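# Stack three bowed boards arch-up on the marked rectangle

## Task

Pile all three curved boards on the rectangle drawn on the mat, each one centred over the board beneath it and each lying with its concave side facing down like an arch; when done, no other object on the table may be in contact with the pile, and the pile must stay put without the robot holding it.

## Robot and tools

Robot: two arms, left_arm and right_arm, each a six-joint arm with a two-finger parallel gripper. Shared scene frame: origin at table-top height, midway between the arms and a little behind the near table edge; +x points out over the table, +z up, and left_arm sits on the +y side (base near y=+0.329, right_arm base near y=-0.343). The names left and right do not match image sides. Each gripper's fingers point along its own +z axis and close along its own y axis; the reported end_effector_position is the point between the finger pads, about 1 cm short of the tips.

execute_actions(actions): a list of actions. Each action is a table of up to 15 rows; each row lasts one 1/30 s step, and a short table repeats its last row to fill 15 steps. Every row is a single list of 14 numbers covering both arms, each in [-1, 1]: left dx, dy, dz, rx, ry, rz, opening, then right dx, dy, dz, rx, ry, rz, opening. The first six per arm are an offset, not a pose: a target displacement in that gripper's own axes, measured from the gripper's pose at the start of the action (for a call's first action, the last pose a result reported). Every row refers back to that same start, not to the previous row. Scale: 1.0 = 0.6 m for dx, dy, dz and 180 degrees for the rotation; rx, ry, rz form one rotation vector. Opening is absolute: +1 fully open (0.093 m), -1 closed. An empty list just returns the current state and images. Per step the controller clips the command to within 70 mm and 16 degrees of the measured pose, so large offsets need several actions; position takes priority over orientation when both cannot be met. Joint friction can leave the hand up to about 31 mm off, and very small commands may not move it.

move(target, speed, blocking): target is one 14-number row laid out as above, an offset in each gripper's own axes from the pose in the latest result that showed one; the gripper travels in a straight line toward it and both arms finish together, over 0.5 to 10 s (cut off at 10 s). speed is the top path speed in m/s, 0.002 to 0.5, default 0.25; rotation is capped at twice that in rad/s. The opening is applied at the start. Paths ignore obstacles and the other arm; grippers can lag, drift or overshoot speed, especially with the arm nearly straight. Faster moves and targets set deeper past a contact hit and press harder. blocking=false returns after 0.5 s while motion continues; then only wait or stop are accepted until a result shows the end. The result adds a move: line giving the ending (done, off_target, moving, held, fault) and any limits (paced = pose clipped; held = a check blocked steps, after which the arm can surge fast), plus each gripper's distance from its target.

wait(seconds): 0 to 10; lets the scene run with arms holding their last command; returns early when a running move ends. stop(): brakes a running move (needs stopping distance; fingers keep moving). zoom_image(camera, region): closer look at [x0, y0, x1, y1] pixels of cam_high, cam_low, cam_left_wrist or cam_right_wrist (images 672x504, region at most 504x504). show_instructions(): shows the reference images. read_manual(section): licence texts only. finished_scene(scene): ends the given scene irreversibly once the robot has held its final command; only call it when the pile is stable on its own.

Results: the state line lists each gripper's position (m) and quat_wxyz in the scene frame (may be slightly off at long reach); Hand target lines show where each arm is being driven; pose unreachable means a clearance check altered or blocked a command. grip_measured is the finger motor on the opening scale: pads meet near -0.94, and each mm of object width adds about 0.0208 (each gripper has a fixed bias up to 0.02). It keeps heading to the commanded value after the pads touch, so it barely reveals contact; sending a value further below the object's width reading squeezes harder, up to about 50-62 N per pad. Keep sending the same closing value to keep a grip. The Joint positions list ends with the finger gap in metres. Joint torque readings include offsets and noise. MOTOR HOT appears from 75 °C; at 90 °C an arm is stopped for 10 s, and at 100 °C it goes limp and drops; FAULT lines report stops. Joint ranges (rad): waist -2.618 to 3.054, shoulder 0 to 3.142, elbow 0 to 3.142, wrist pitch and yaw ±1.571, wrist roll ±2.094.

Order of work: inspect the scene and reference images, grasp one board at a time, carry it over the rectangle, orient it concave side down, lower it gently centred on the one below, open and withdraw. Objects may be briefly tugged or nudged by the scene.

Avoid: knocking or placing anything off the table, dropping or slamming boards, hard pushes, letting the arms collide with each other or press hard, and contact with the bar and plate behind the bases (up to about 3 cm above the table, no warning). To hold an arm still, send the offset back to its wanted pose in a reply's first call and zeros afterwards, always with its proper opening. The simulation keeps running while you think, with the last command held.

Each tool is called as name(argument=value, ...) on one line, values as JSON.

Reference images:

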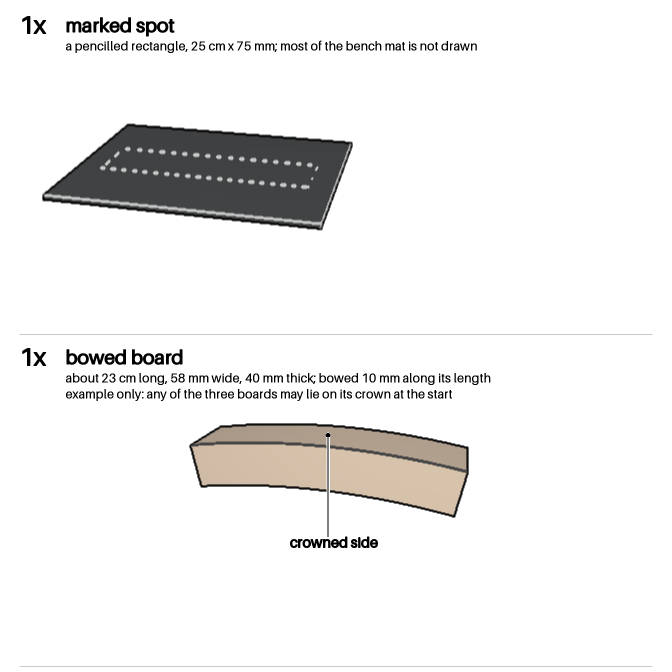

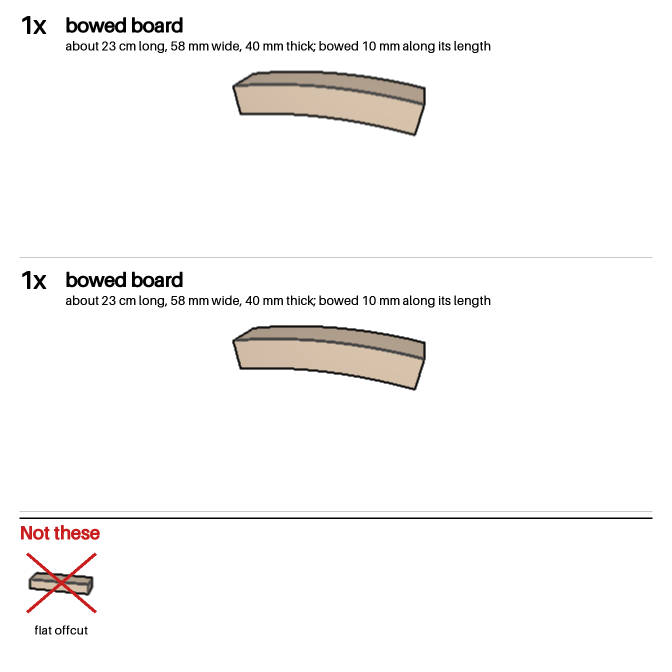

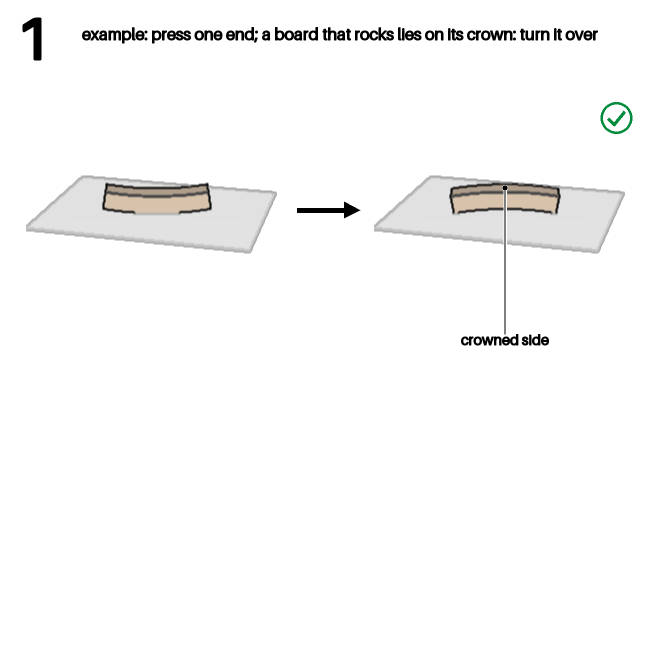

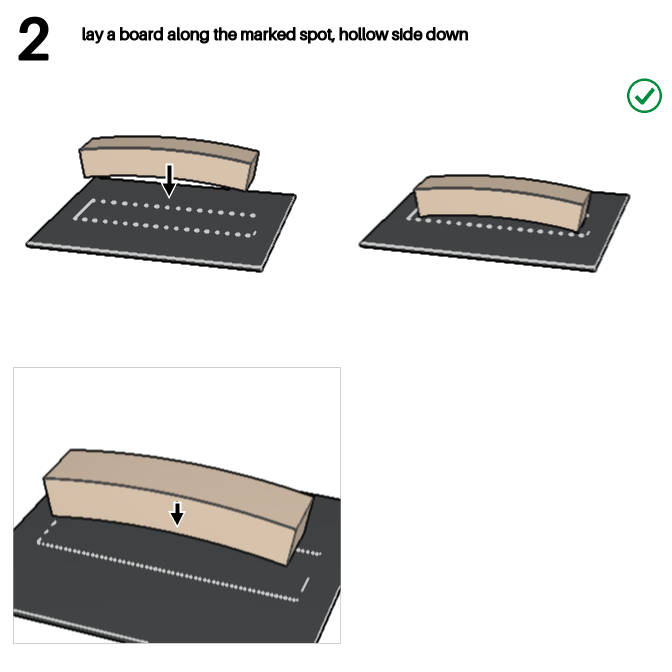

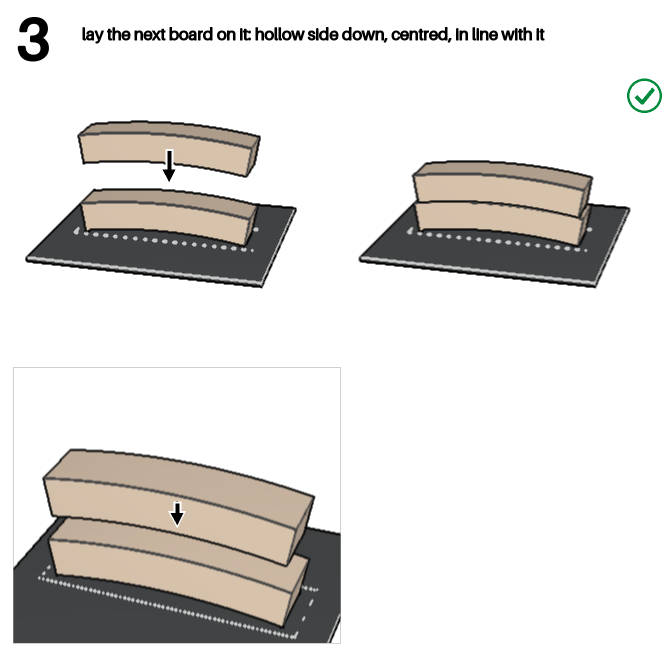

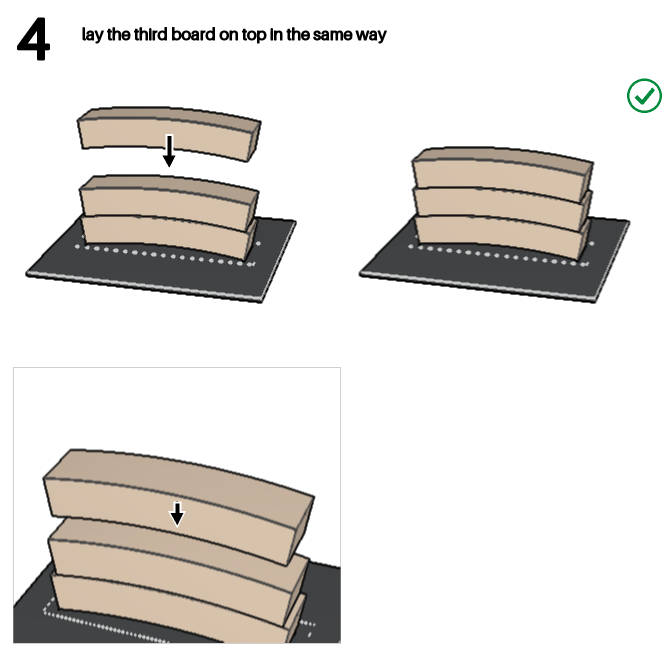

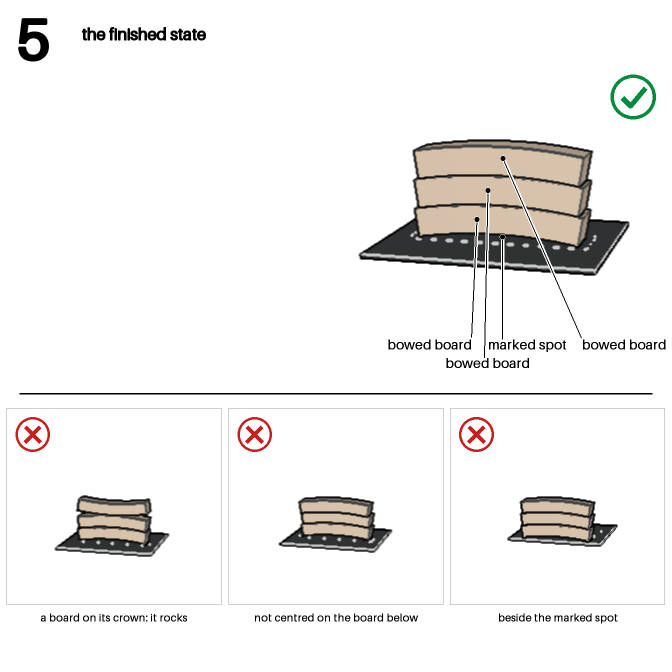

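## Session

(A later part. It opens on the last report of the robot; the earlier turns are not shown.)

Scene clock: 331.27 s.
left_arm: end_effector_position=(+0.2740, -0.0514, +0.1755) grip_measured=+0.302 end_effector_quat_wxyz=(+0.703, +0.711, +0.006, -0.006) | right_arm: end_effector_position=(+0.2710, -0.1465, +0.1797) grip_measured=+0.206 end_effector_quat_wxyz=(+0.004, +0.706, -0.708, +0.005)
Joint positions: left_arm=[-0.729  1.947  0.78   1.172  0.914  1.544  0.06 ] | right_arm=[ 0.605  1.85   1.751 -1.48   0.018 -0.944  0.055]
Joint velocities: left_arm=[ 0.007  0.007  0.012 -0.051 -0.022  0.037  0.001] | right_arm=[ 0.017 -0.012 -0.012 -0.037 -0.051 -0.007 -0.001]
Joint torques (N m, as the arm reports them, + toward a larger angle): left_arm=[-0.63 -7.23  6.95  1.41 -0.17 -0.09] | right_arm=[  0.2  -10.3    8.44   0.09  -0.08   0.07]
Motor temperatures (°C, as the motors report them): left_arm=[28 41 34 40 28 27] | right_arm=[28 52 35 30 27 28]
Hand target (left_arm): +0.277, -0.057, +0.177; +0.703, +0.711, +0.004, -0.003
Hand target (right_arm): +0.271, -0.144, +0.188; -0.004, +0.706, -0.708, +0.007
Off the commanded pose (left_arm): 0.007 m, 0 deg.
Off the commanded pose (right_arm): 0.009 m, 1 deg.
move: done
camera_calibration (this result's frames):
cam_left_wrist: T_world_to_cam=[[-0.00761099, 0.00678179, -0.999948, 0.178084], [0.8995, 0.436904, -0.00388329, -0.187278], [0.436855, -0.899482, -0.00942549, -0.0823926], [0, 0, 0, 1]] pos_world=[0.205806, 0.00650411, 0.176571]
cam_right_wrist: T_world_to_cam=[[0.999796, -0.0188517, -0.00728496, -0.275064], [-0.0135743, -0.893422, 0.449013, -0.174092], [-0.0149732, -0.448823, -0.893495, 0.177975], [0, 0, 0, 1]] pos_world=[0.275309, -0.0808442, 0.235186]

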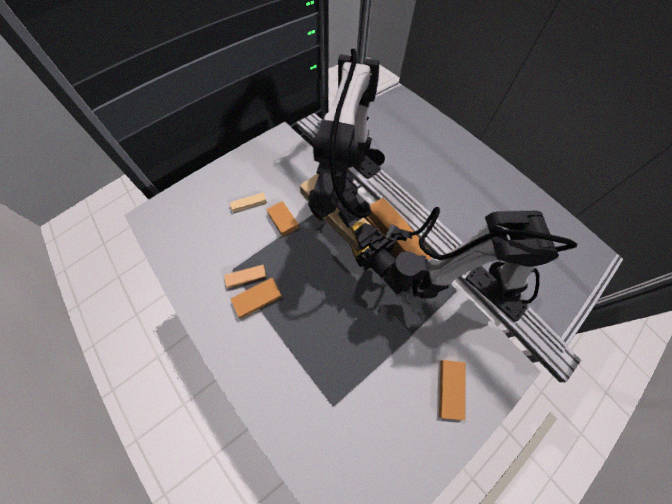

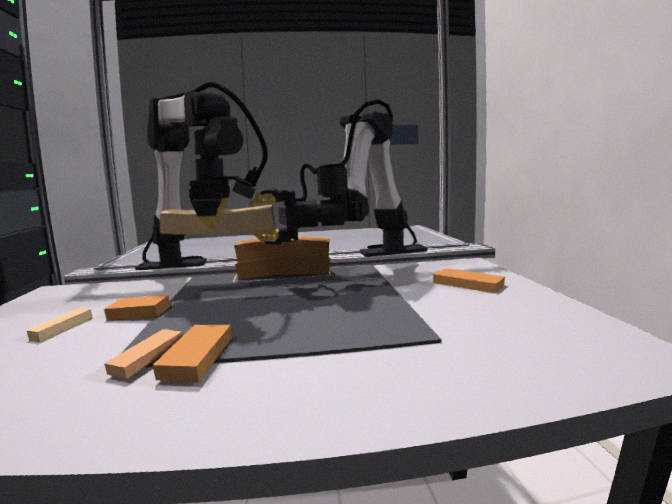

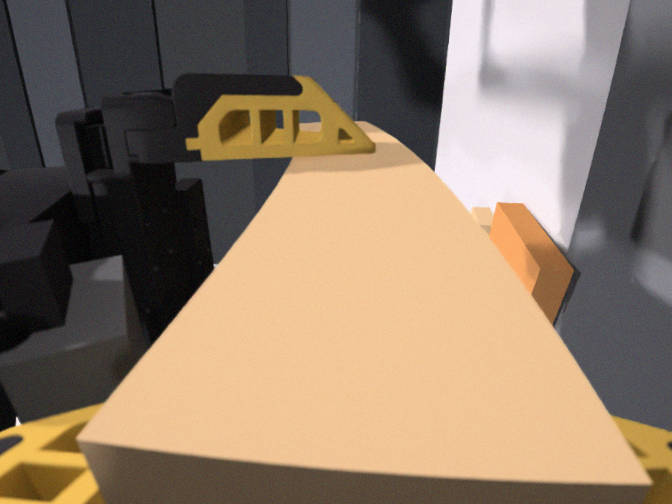

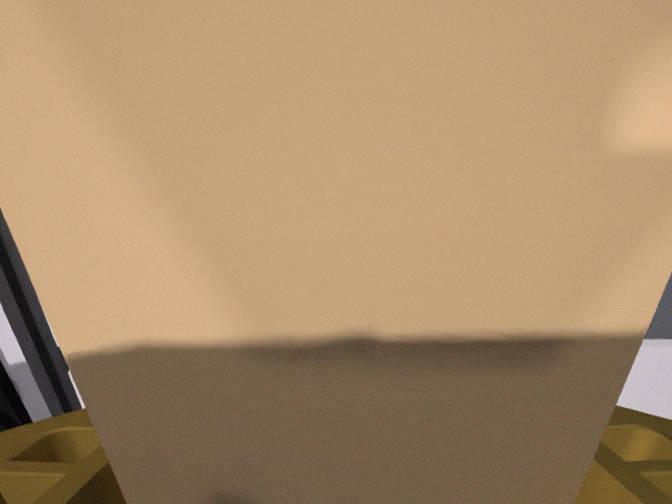

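move(target=[0,-0.01,0,0,0,0,-0.5, 0,0,-0.014,0,0,0,0], speed=0.05)

move(target=[0,0.03,0,-0.02,0,0,-0.5, 0,0,0,0,0,0,1], speed=0.05)

move(target=[0,0.04,0,-0.03,0,0,-0.5, 0.1,0,-0.16,0,0,0,1], speed=0.15)

Scene clock: 335.77 s.
left_arm: end_effector_position=(+0.2745, -0.0516, +0.1720) grip_measured=-0.152 end_effector_quat_wxyz=(+0.701, +0.713, +0.010, -0.009) | right_arm: end_effector_position=(+0.2709, -0.1468, +0.1797) grip_measured=+0.206 end_effector_quat_wxyz=(+0.005, +0.706, -0.708, +0.006)
Joint positions: left_arm=[-0.729  1.954  0.78   1.17   0.912  1.542  0.038] | right_arm=[ 0.605  1.85   1.751 -1.481  0.019 -0.944  0.055]
Joint velocities: left_arm=[ 0.017 -0.002  0.002 -0.11   0.051 -0.007  0.   ] | right_arm=[-0.007  0.007 -0.012 -0.022  0.007 -0.007  0.001]
Joint torques (N m, as the arm reports them, + toward a larger angle): left_arm=[ 0.07 -7.11  4.82  1.75 -0.08 -0.1 ] | right_arm=[-0.03 -9.72  9.45 -0.04 -0.11  0.03]
Motor temperatures (°C, as the motors report them): left_arm=[28 41 34 41 28 27] | right_arm=[28 51 36 30 27 28]
Hand target (left_arm): +0.274, -0.051, +0.170; +0.703, +0.711, +0.006, -0.006
Hand target (right_arm): +0.271, -0.146, +0.188; +0.003, +0.706, -0.708, +0.005
Off the commanded pose (left_arm): 0.003 m, 1 deg.
Off the commanded pose (right_arm): 0.008 m, 0 deg.
move: done
camera_calibration (this result's frames):
cam_left_wrist: T_world_to_cam=[[-0.0171378, 0.0123448, -0.999777, 0.17754], [0.89869, 0.438471, -0.00999094, -0.186349], [0.43825, -0.89866, -0.0186086, -0.0815415], [0, 0, 0, 1]] pos_world=[0.206248, 0.0062387, 0.174121]
cam_right_wrist: T_world_to_cam=[[0.999794, -0.0188495, -0.00751293, -0.274916], [-0.0134456, -0.892704, 0.450444, -0.174567], [-0.0151975, -0.45025, -0.892773, 0.177556], [0, 0, 0, 1]] pos_world=[0.27521, -0.0810741, 0.235084]

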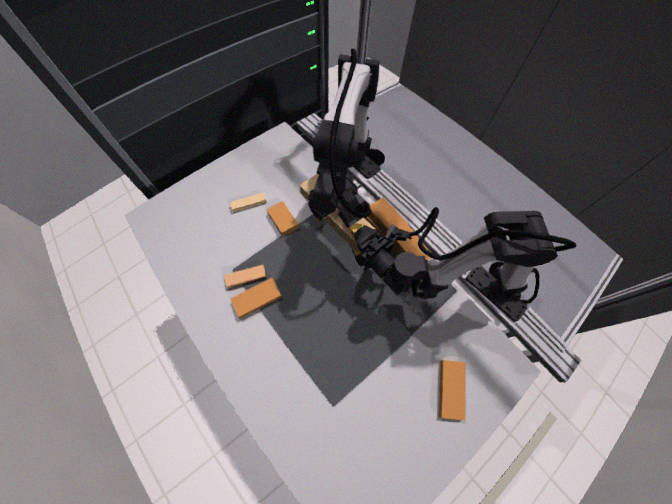

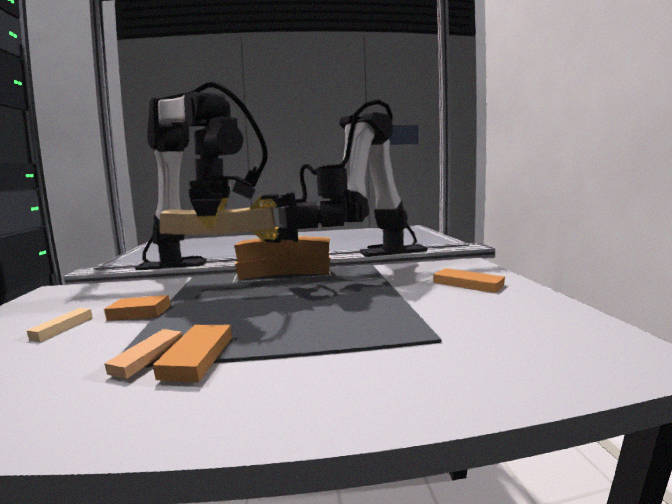

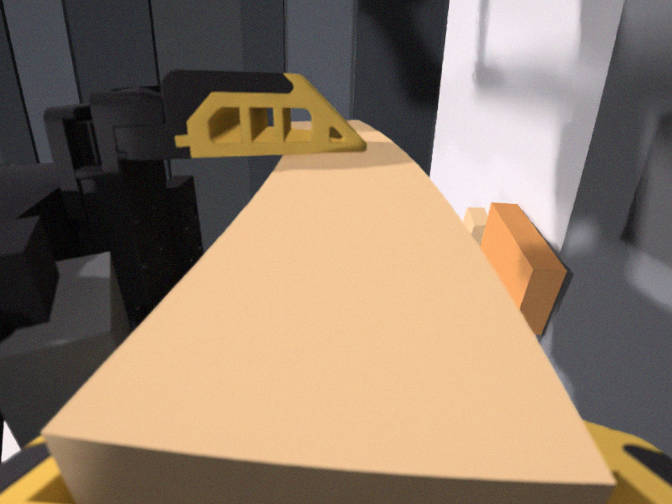

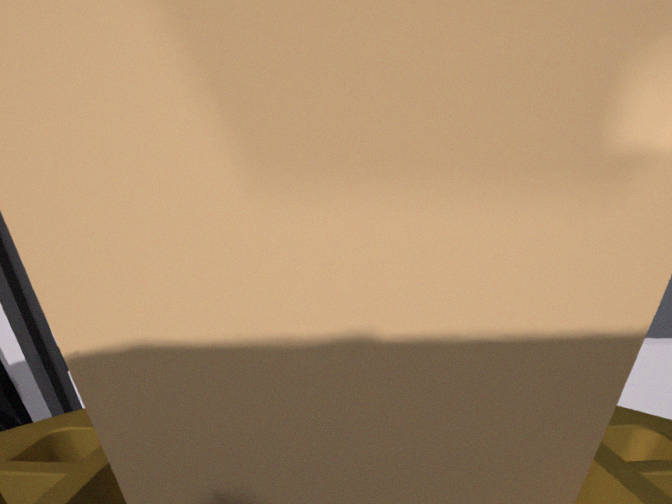

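Scene clock: 336.63 s.
left_arm: end_effector_position=(+0.2750, -0.0514, +0.1543) grip_measured=-0.152 end_effector_quat_wxyz=(+0.683, +0.727, +0.051, -0.047) | right_arm: end_effector_position=(+0.2709, -0.1468, +0.1797) grip_measured=+0.982 end_effector_quat_wxyz=(+0.005, +0.706, -0.708, +0.006)
Joint positions: left_arm=[-0.729  1.973  0.78   1.114  0.911  1.487  0.038] | right_arm=[ 0.605  1.85   1.751 -1.481  0.019 -0.943  0.092]
Joint velocities: left_arm=[-0.002 -0.007  0.007 -0.007 -0.037 -0.051 -0.   ] | right_arm=[ 0.002 -0.002 -0.002  0.022 -0.037  0.007 -0.001]
Joint torques (N m, as the arm reports them, + toward a larger angle): left_arm=[ -0.09 -10.26   4.98   2.68  -0.03  -0.23] | right_arm=[-0.35 -9.97  6.55  0.32 -0.09  0.03]
Motor temperatures (°C, as the motors report them): left_arm=[28 41 34 41 28 27] | right_arm=[28 51 36 30 27 28]
Hand target (left_arm): +0.274, -0.051, +0.189; +0.720, +0.694, +0.009, -0.009
Hand target (right_arm): +0.271, -0.147, +0.180; +0.005, +0.706, -0.708, +0.006
Off the commanded pose (left_arm): 0.036 m, 9 deg.
Off the commanded pose (right_arm): 0.000 m, 0 deg.
move: off_target (left_arm)
camera_calibration (this result's frames):
cam_left_wrist: T_world_to_cam=[[-0.130557, 0.0572329, -0.989788, 0.191772], [0.890911, 0.444805, -0.0917944, -0.171907], [0.435009, -0.893797, -0.109062, -0.0668367], [0, 0, 0, 1]] pos_world=[0.207266, 0.00575108, 0.166744]
cam_right_wrist: T_world_to_cam=[[0.999787, -0.0192309, -0.00750718, -0.274971], [-0.0137887, -0.892699, 0.450443, -0.174473], [-0.0153641, -0.450243, -0.892774, 0.177602], [0, 0, 0, 1]] pos_world=[0.275235, -0.0810758, 0.235084]

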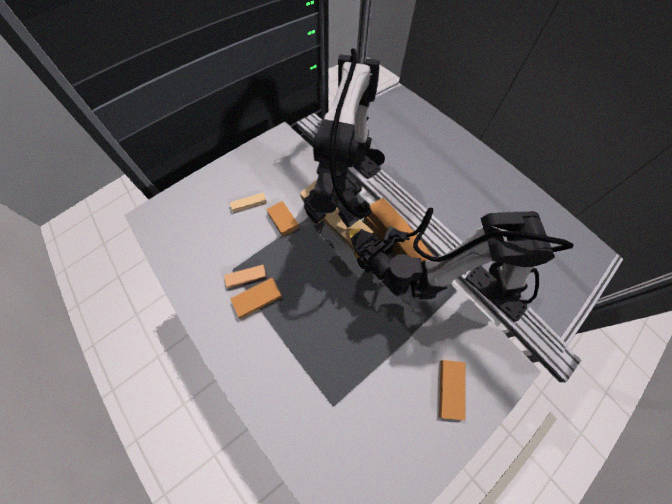

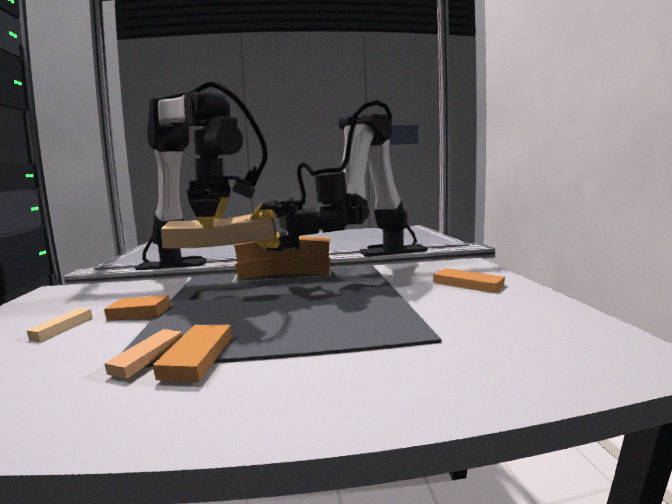

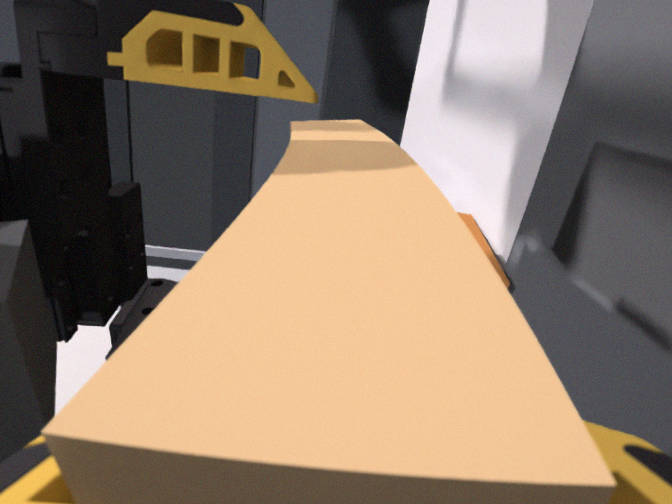

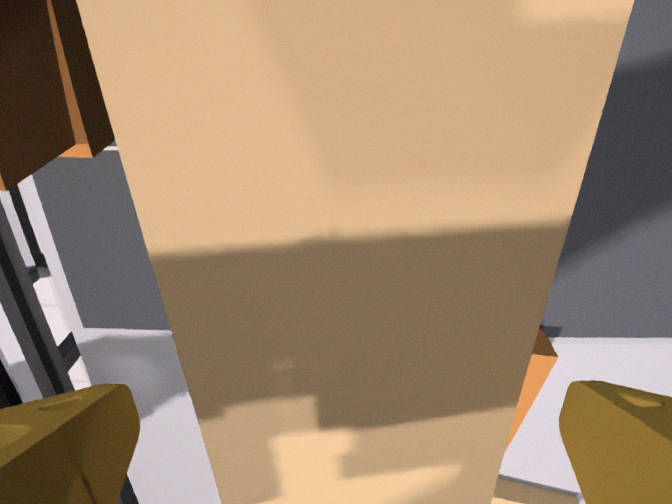

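Scene clock: 337.83 s.
left_arm: end_effector_position=(+0.2774, -0.0515, +0.1457) grip_measured=-0.153 end_effector_quat_wxyz=(+0.675, +0.727, +0.096, -0.080) | right_arm: end_effector_position=(+0.2735, -0.2009, +0.2738) grip_measured=+0.982 end_effector_quat_wxyz=(-0.115, +0.701, -0.703, +0.043)
Joint positions: left_arm=[-0.729  1.993  0.78   1.114  0.899  1.392  0.038] | right_arm=[ 0.461  1.608  1.831 -1.548  0.019 -1.089  0.092]
Joint velocities: left_arm=[-0.007 -0.002 -0.007 -0.007  0.022 -0.081 -0.001] | right_arm=[-0.012 -0.007  0.007  0.051  0.051  0.022 -0.001]
Joint torques (N m, as the arm reports them, + toward a larger angle): left_arm=[-0.05 -9.67  4.92  2.66  0.04 -0.26] | right_arm=[-0.61 -7.63  7.47  0.64 -0.06 -0.08]
Motor temperatures (°C, as the motors report them): left_arm=[28 42 34 42 28 27] | right_arm=[28 51 36 30 27 28]
Hand target (left_arm): +0.277, -0.052, +0.177; +0.713, +0.698, +0.053, -0.045
Hand target (right_arm): +0.272, -0.205, +0.277; -0.115, +0.701, -0.702, +0.046
Off the commanded pose (left_arm): 0.032 m, 9 deg.
Off the commanded pose (right_arm): 0.006 m, 14 deg.
joint sent to its limit (right arm) — the command would take joint 4 (wrist pitch) past its lower limit, so that joint was sent only as far as its limit.
move: off_target (left_arm, right_arm)
camera_calibration (this result's frames):
cam_left_wrist: T_world_to_cam=[[-0.238816, 0.0657323, -0.968838, 0.210987], [0.867288, 0.463204, -0.182357, -0.154109], [0.436783, -0.883811, -0.167629, -0.0603448], [0, 0, 0, 1]] pos_world=[0.210402, 0.0041819, 0.166194]
cam_right_wrist: T_world_to_cam=[[0.976989, -0.0302759, 0.211132, -0.333766], [-0.1003, -0.938812, 0.329502, -0.217683], [0.188238, -0.343096, -0.920245, 0.210682], [0, 0, 0, 1]] pos_world=[0.264594, -0.142185, 0.336075]

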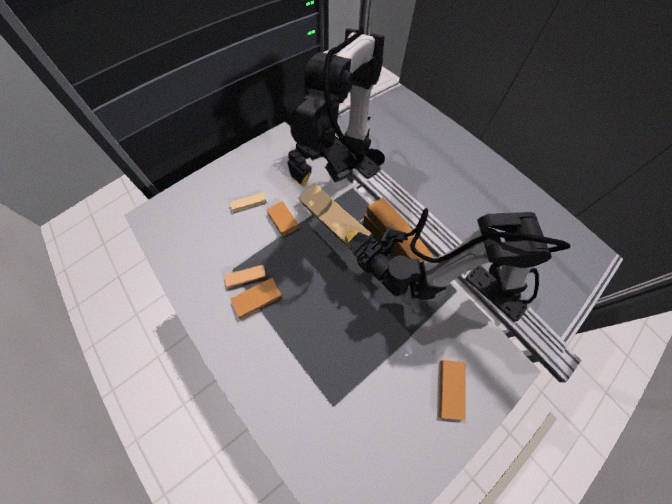

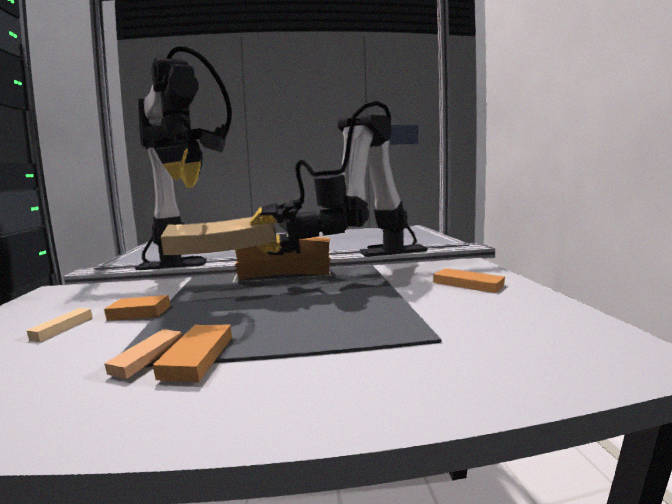

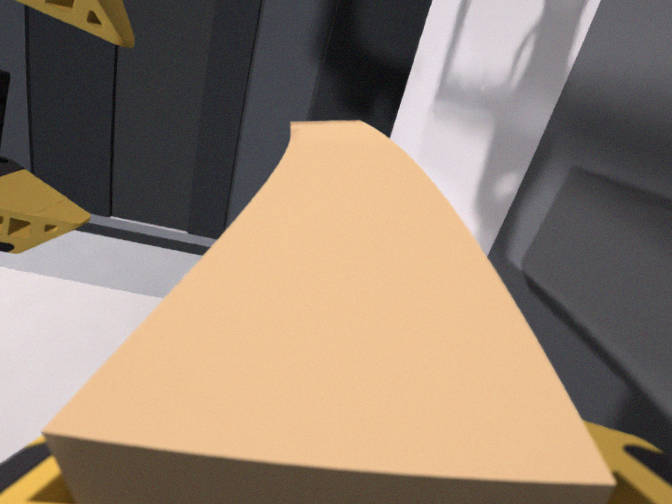

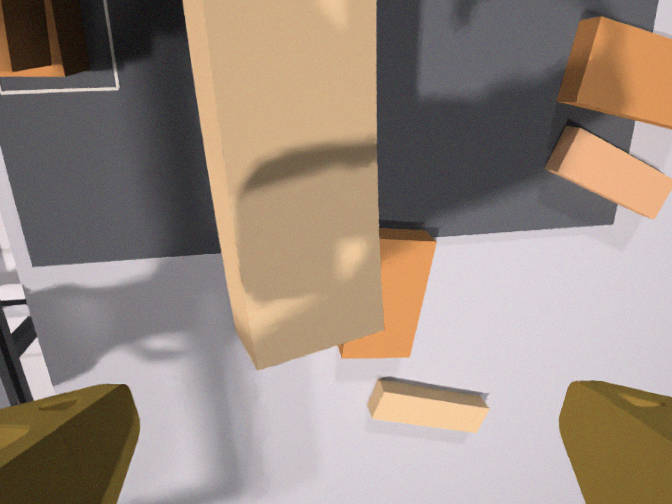

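move(target=[-0.03,0.12,0,0,0,-0.93,-0.5, 0,0,0,0,0,0,1], speed=0.4)

Scene clock: 344.43 s.
left_arm: end_effector_position=(+0.2735, -0.0459, +0.1652) grip_measured=-0.176 end_effector_quat_wxyz=(-0.049, -0.072, +0.773, -0.628) | right_arm: end_effector_position=(+0.2735, -0.2009, +0.2738) grip_measured=+0.982 end_effector_quat_wxyz=(-0.115, +0.702, -0.702, +0.043)
Joint positions: left_arm=[-0.729  1.802  0.83   0.668  0.876 -1.512  0.037] | right_arm=[ 0.461  1.608  1.831 -1.548  0.019 -1.092  0.092]
Joint velocities: left_arm=[ 0.002 -0.017  0.017  0.051  0.022 -0.051 -0.   ] | right_arm=[-0.012 -0.007 -0.002  0.037 -0.037 -0.066 -0.001]
Joint torques (N m, as the arm reports them, + toward a larger angle): left_arm=[ -0.58 -11.15   8.66   2.61   0.22  -0.09] | right_arm=[-0.16 -7.29  6.65  0.83 -0.11  0.01]
Motor temperatures (°C, as the motors report them): left_arm=[28 44 35 45 28 27] | right_arm=[28 49 36 30 27 28]
Hand target (left_arm): +0.275, -0.054, +0.218; -0.006, -0.015, +0.735, -0.677
Hand target (right_arm): +0.273, -0.201, +0.274; -0.115, +0.701, -0.703, +0.043
Off the commanded pose (left_arm): 0.056 m, 11 deg.
Off the commanded pose (right_arm): 0.000 m, 0 deg.
move: off_target (left_arm)
camera_calibration (this result's frames):
cam_left_wrist: T_world_to_cam=[[0.164398, -0.204941, 0.964869, -0.213512], [-0.893215, 0.384083, 0.23377, 0.25934], [-0.418498, -0.900267, -0.119913, 0.174875], [0, 0, 0, 1]] pos_world=[0.339932, 0.0140684, 0.166355]
cam_right_wrist: T_world_to_cam=[[0.977006, -0.0276206, 0.211414, -0.333314], [-0.0979581, -0.938873, 0.330033, -0.218481], [0.189375, -0.343154, -0.919991, 0.210289], [0, 0, 0, 1]] pos_world=[0.264425, -0.142171, 0.336037]

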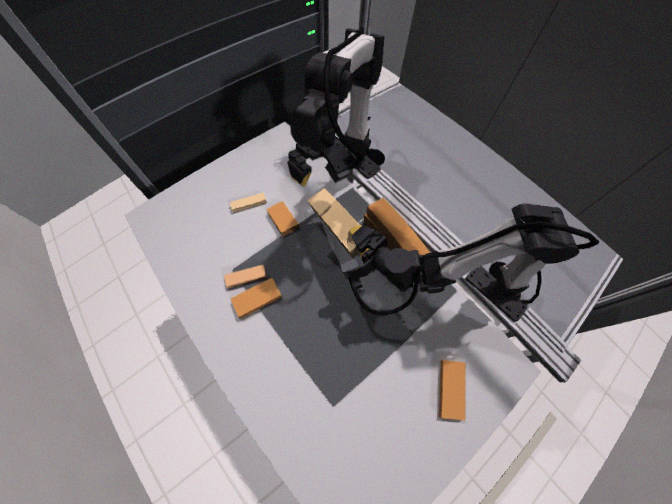

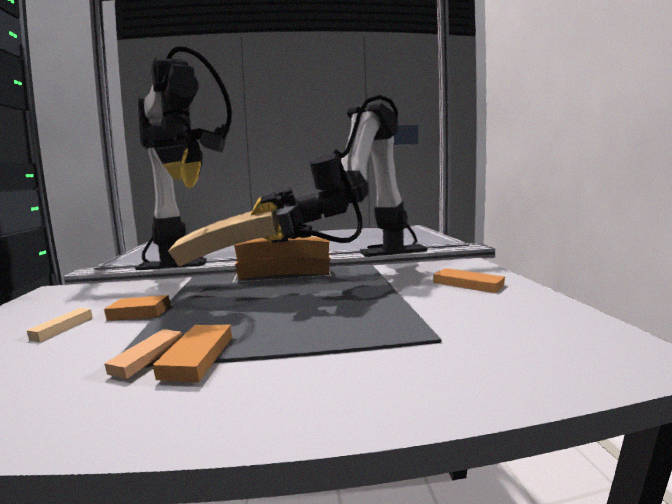

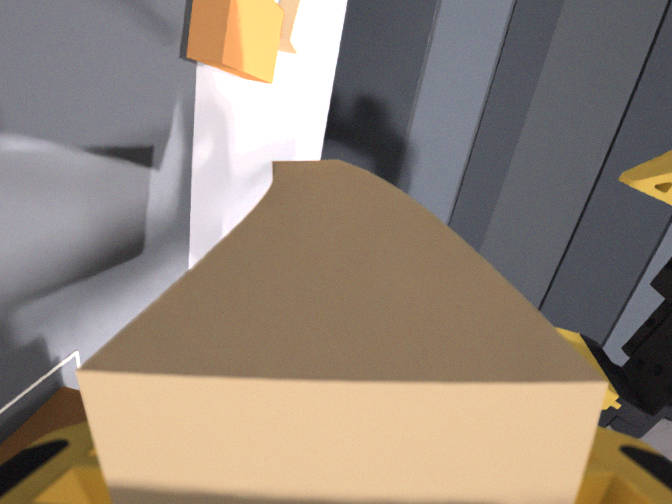

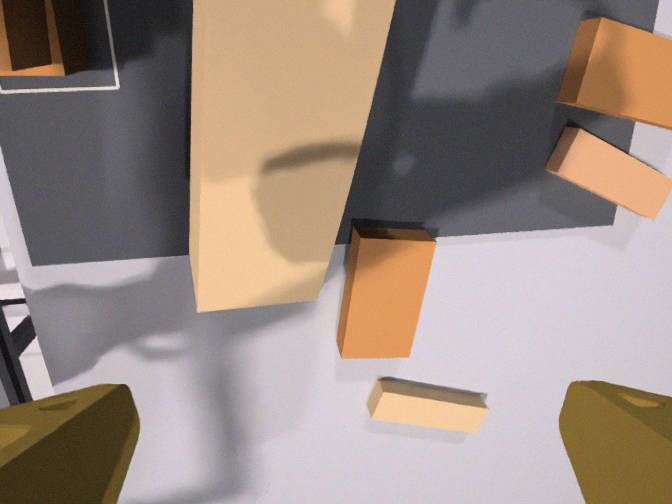

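move(target=[0.013,-0.088,-0.005,0.039,0.005,0.045,-0.5, -0.055,0.021,0.135,-0.11,-0.078,0,1], speed=0.15)

Scene clock: 359.70 s.
left_arm: end_effector_position=(+0.2739, -0.0436, +0.1642) grip_measured=-0.176 end_effector_quat_wxyz=(-0.048, -0.083, +0.779, -0.620) | right_arm: end_effector_position=(+0.2770, -0.1606, +0.2059) grip_measured=+0.982 end_effector_quat_wxyz=(-0.084, +0.713, -0.679, -0.151)
Joint positions: left_arm=[-0.729  1.783  0.83   0.622  0.858 -1.506  0.037] | right_arm=[ 0.384  1.787  1.738 -1.484 -0.341 -1.208  0.092]
Joint velocities: left_arm=[ 0.002 -0.012 -0.002  0.051  0.037 -0.022  0.001] | right_arm=[-0.007 -0.002  0.002 -0.037 -0.037  0.007 -0.   ]
Joint torques (N m, as the arm reports them, + toward a larger angle): left_arm=[ -0.45 -10.91   7.91   2.72   0.45  -0.02] | right_arm=[-0.81 -7.8   5.13  0.49 -0.58 -0.1 ]
Motor temperatures (°C, as the motors report them): left_arm=[28 49 37 50 29 27] | right_arm=[28 46 35 31 27 28]
Hand target (left_arm): +0.272, -0.051, +0.216; -0.006, -0.015, +0.740, -0.673
Hand target (right_arm): +0.278, -0.161, +0.195; -0.075, +0.711, -0.680, -0.162
Off the commanded pose (left_arm): 0.055 m, 12 deg.
Off the commanded pose (right_arm): 0.010 m, 2 deg.
move: off_target (left_arm)
camera_calibration (this result's frames):
cam_left_wrist: T_world_to_cam=[[0.179408, -0.222864, 0.958198, -0.215951], [-0.896443, 0.364159, 0.252544, 0.256031], [-0.40522, -0.904278, -0.134452, 0.175499], [0, 0, 0, 1]] pos_world=[0.339376, 0.0173361, 0.165861]
cam_right_wrist: T_world_to_cam=[[0.993777, 0.0501547, -0.0994562, -0.249475], [0.0614871, -0.991534, 0.114365, -0.16604], [-0.0928782, -0.119769, -0.988448, 0.289134], [0, 0, 0, 1]] pos_world=[0.284986, -0.117493, 0.279971]

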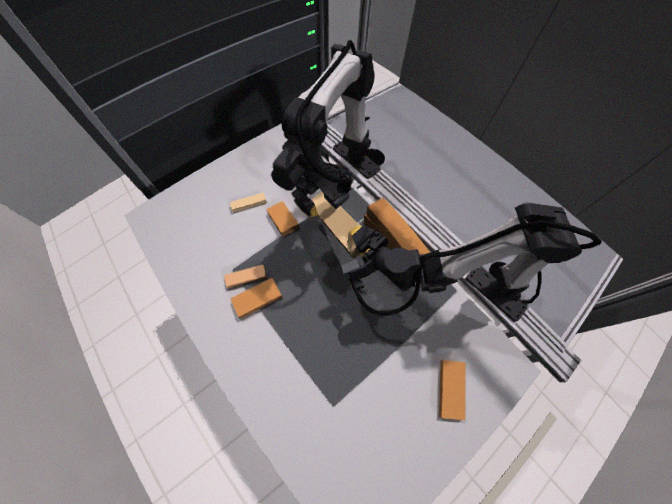

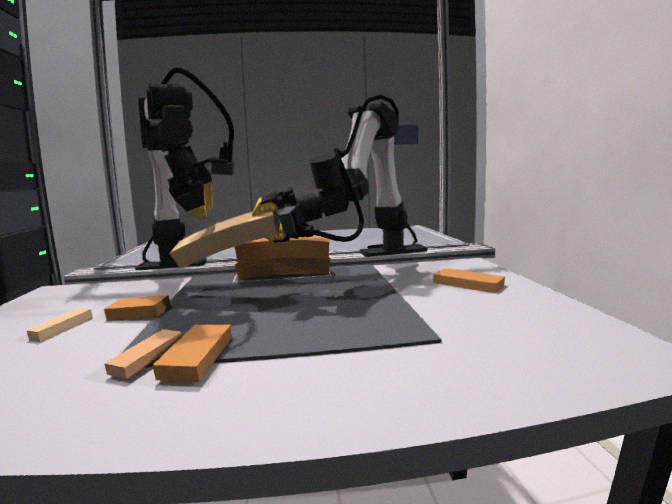

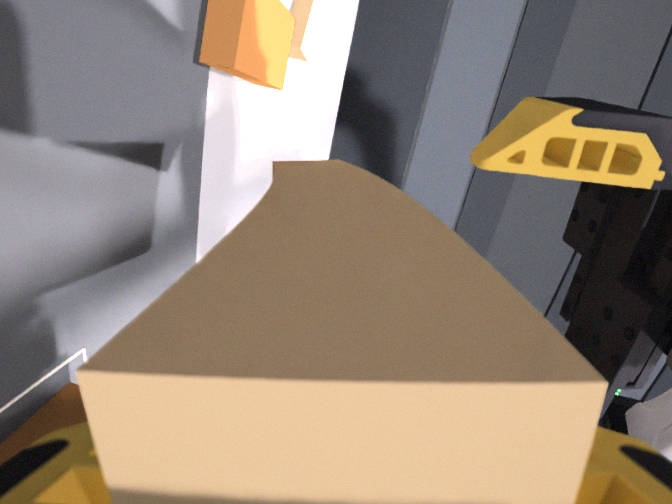

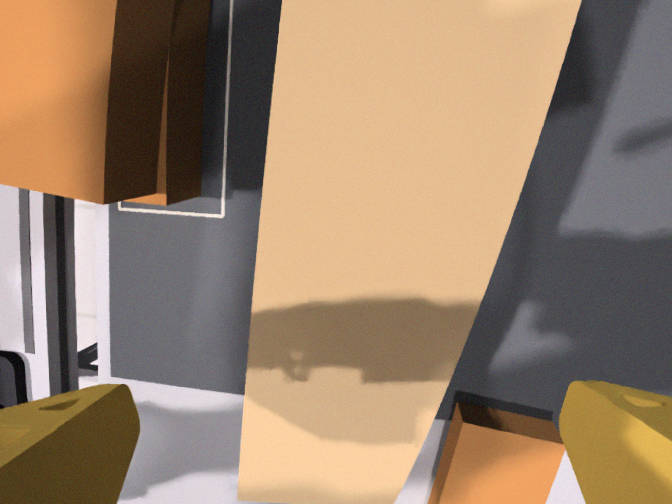

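move(target=[0.013,-0.088,-0.005,0.042,0.008,0.047,-0.5, -0.033,0.01,0.07,0,0,0.05,1], speed=0.1)

Scene clock: 364.57 s.
left_arm: end_effector_position=(+0.2734, -0.0423, +0.1634) grip_measured=-0.176 end_effector_quat_wxyz=(-0.047, -0.085, +0.782, -0.615) | right_arm: end_effector_position=(+0.2690, -0.1290, +0.1764) grip_measured=+0.982 end_effector_quat_wxyz=(+0.074, -0.657, +0.732, +0.161)
Joint positions: left_arm=[-0.729  1.773  0.83   0.594  0.852 -1.496  0.037] | right_arm=[ 0.477  1.787  1.617 -1.33  -0.343 -0.953  0.092]
Joint velocities: left_arm=[ 0.002 -0.002 -0.027  0.066 -0.022 -0.007  0.001] | right_arm=[ 0.032  0.002 -0.002 -0.037  0.037 -0.022 -0.   ]
Joint torques (N m, as the arm reports them, + toward a larger angle): left_arm=[ -0.08 -10.65   8.11   2.77   0.47  -0.04] | right_arm=[  0.46 -10.58   4.98   0.48  -0.26   0.02]
Motor temperatures (°C, as the motors report them): left_arm=[28 50 38 51 29 27] | right_arm=[28 45 35 30 27 28]
Hand target (left_arm): +0.273, -0.050, +0.215; -0.006, -0.019, +0.744, -0.668
Hand target (right_arm): +0.266, -0.129, +0.174; +0.072, -0.658, +0.733, +0.159
Off the commanded pose (left_arm): 0.054 m, 12 deg.
Off the commanded pose (right_arm): 0.004 m, 0 deg.
move: off_target (left_arm)
camera_calibration (this result's frames):
cam_left_wrist: T_world_to_cam=[[0.182759, -0.23405, 0.954893, -0.215721], [-0.897259, 0.357328, 0.259312, 0.254059], [-0.401901, -0.904178, -0.144699, 0.177168], [0, 0, 0, 1]] pos_world=[0.338586, 0.0189192, 0.165746]
cam_right_wrist: T_world_to_cam=[[0.983535, -0.0961611, -0.153008, -0.252718], [-0.0775077, -0.989309, 0.123532, -0.0948451], [-0.163252, -0.109639, -0.980473, 0.281874], [0, 0, 0, 1]] pos_world=[0.287222, -0.0872284, 0.249418]

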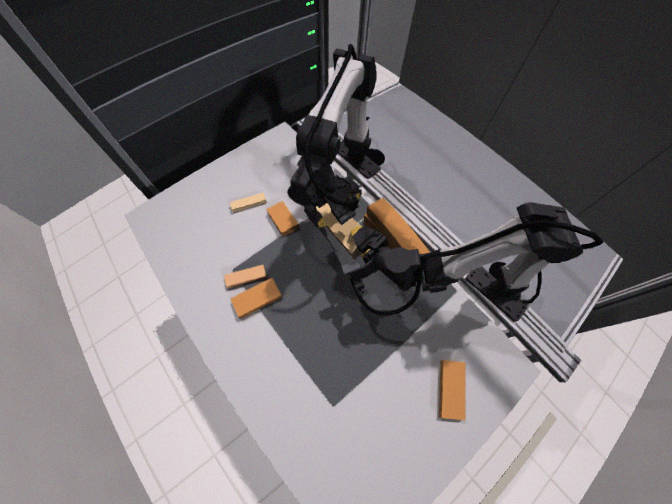

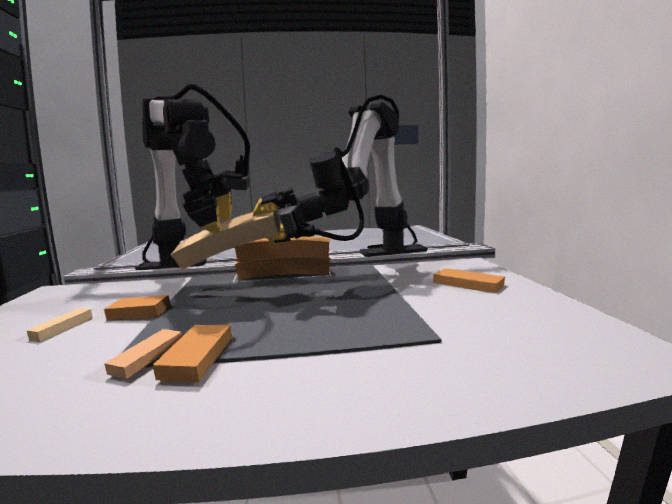

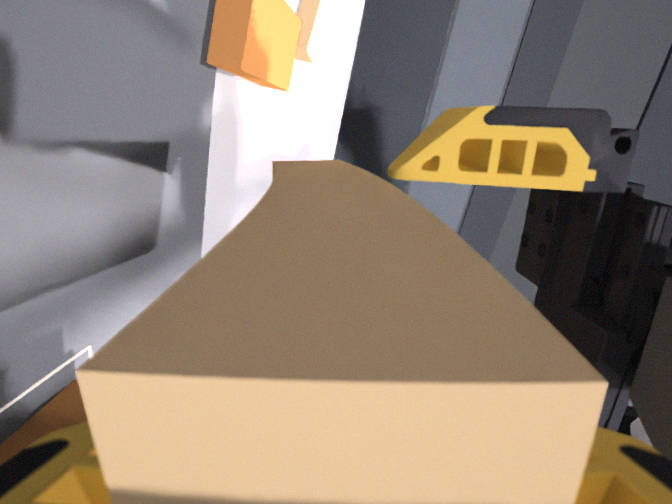

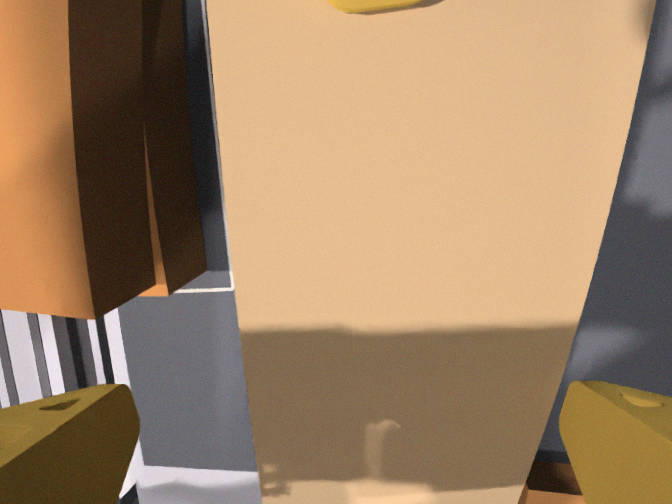

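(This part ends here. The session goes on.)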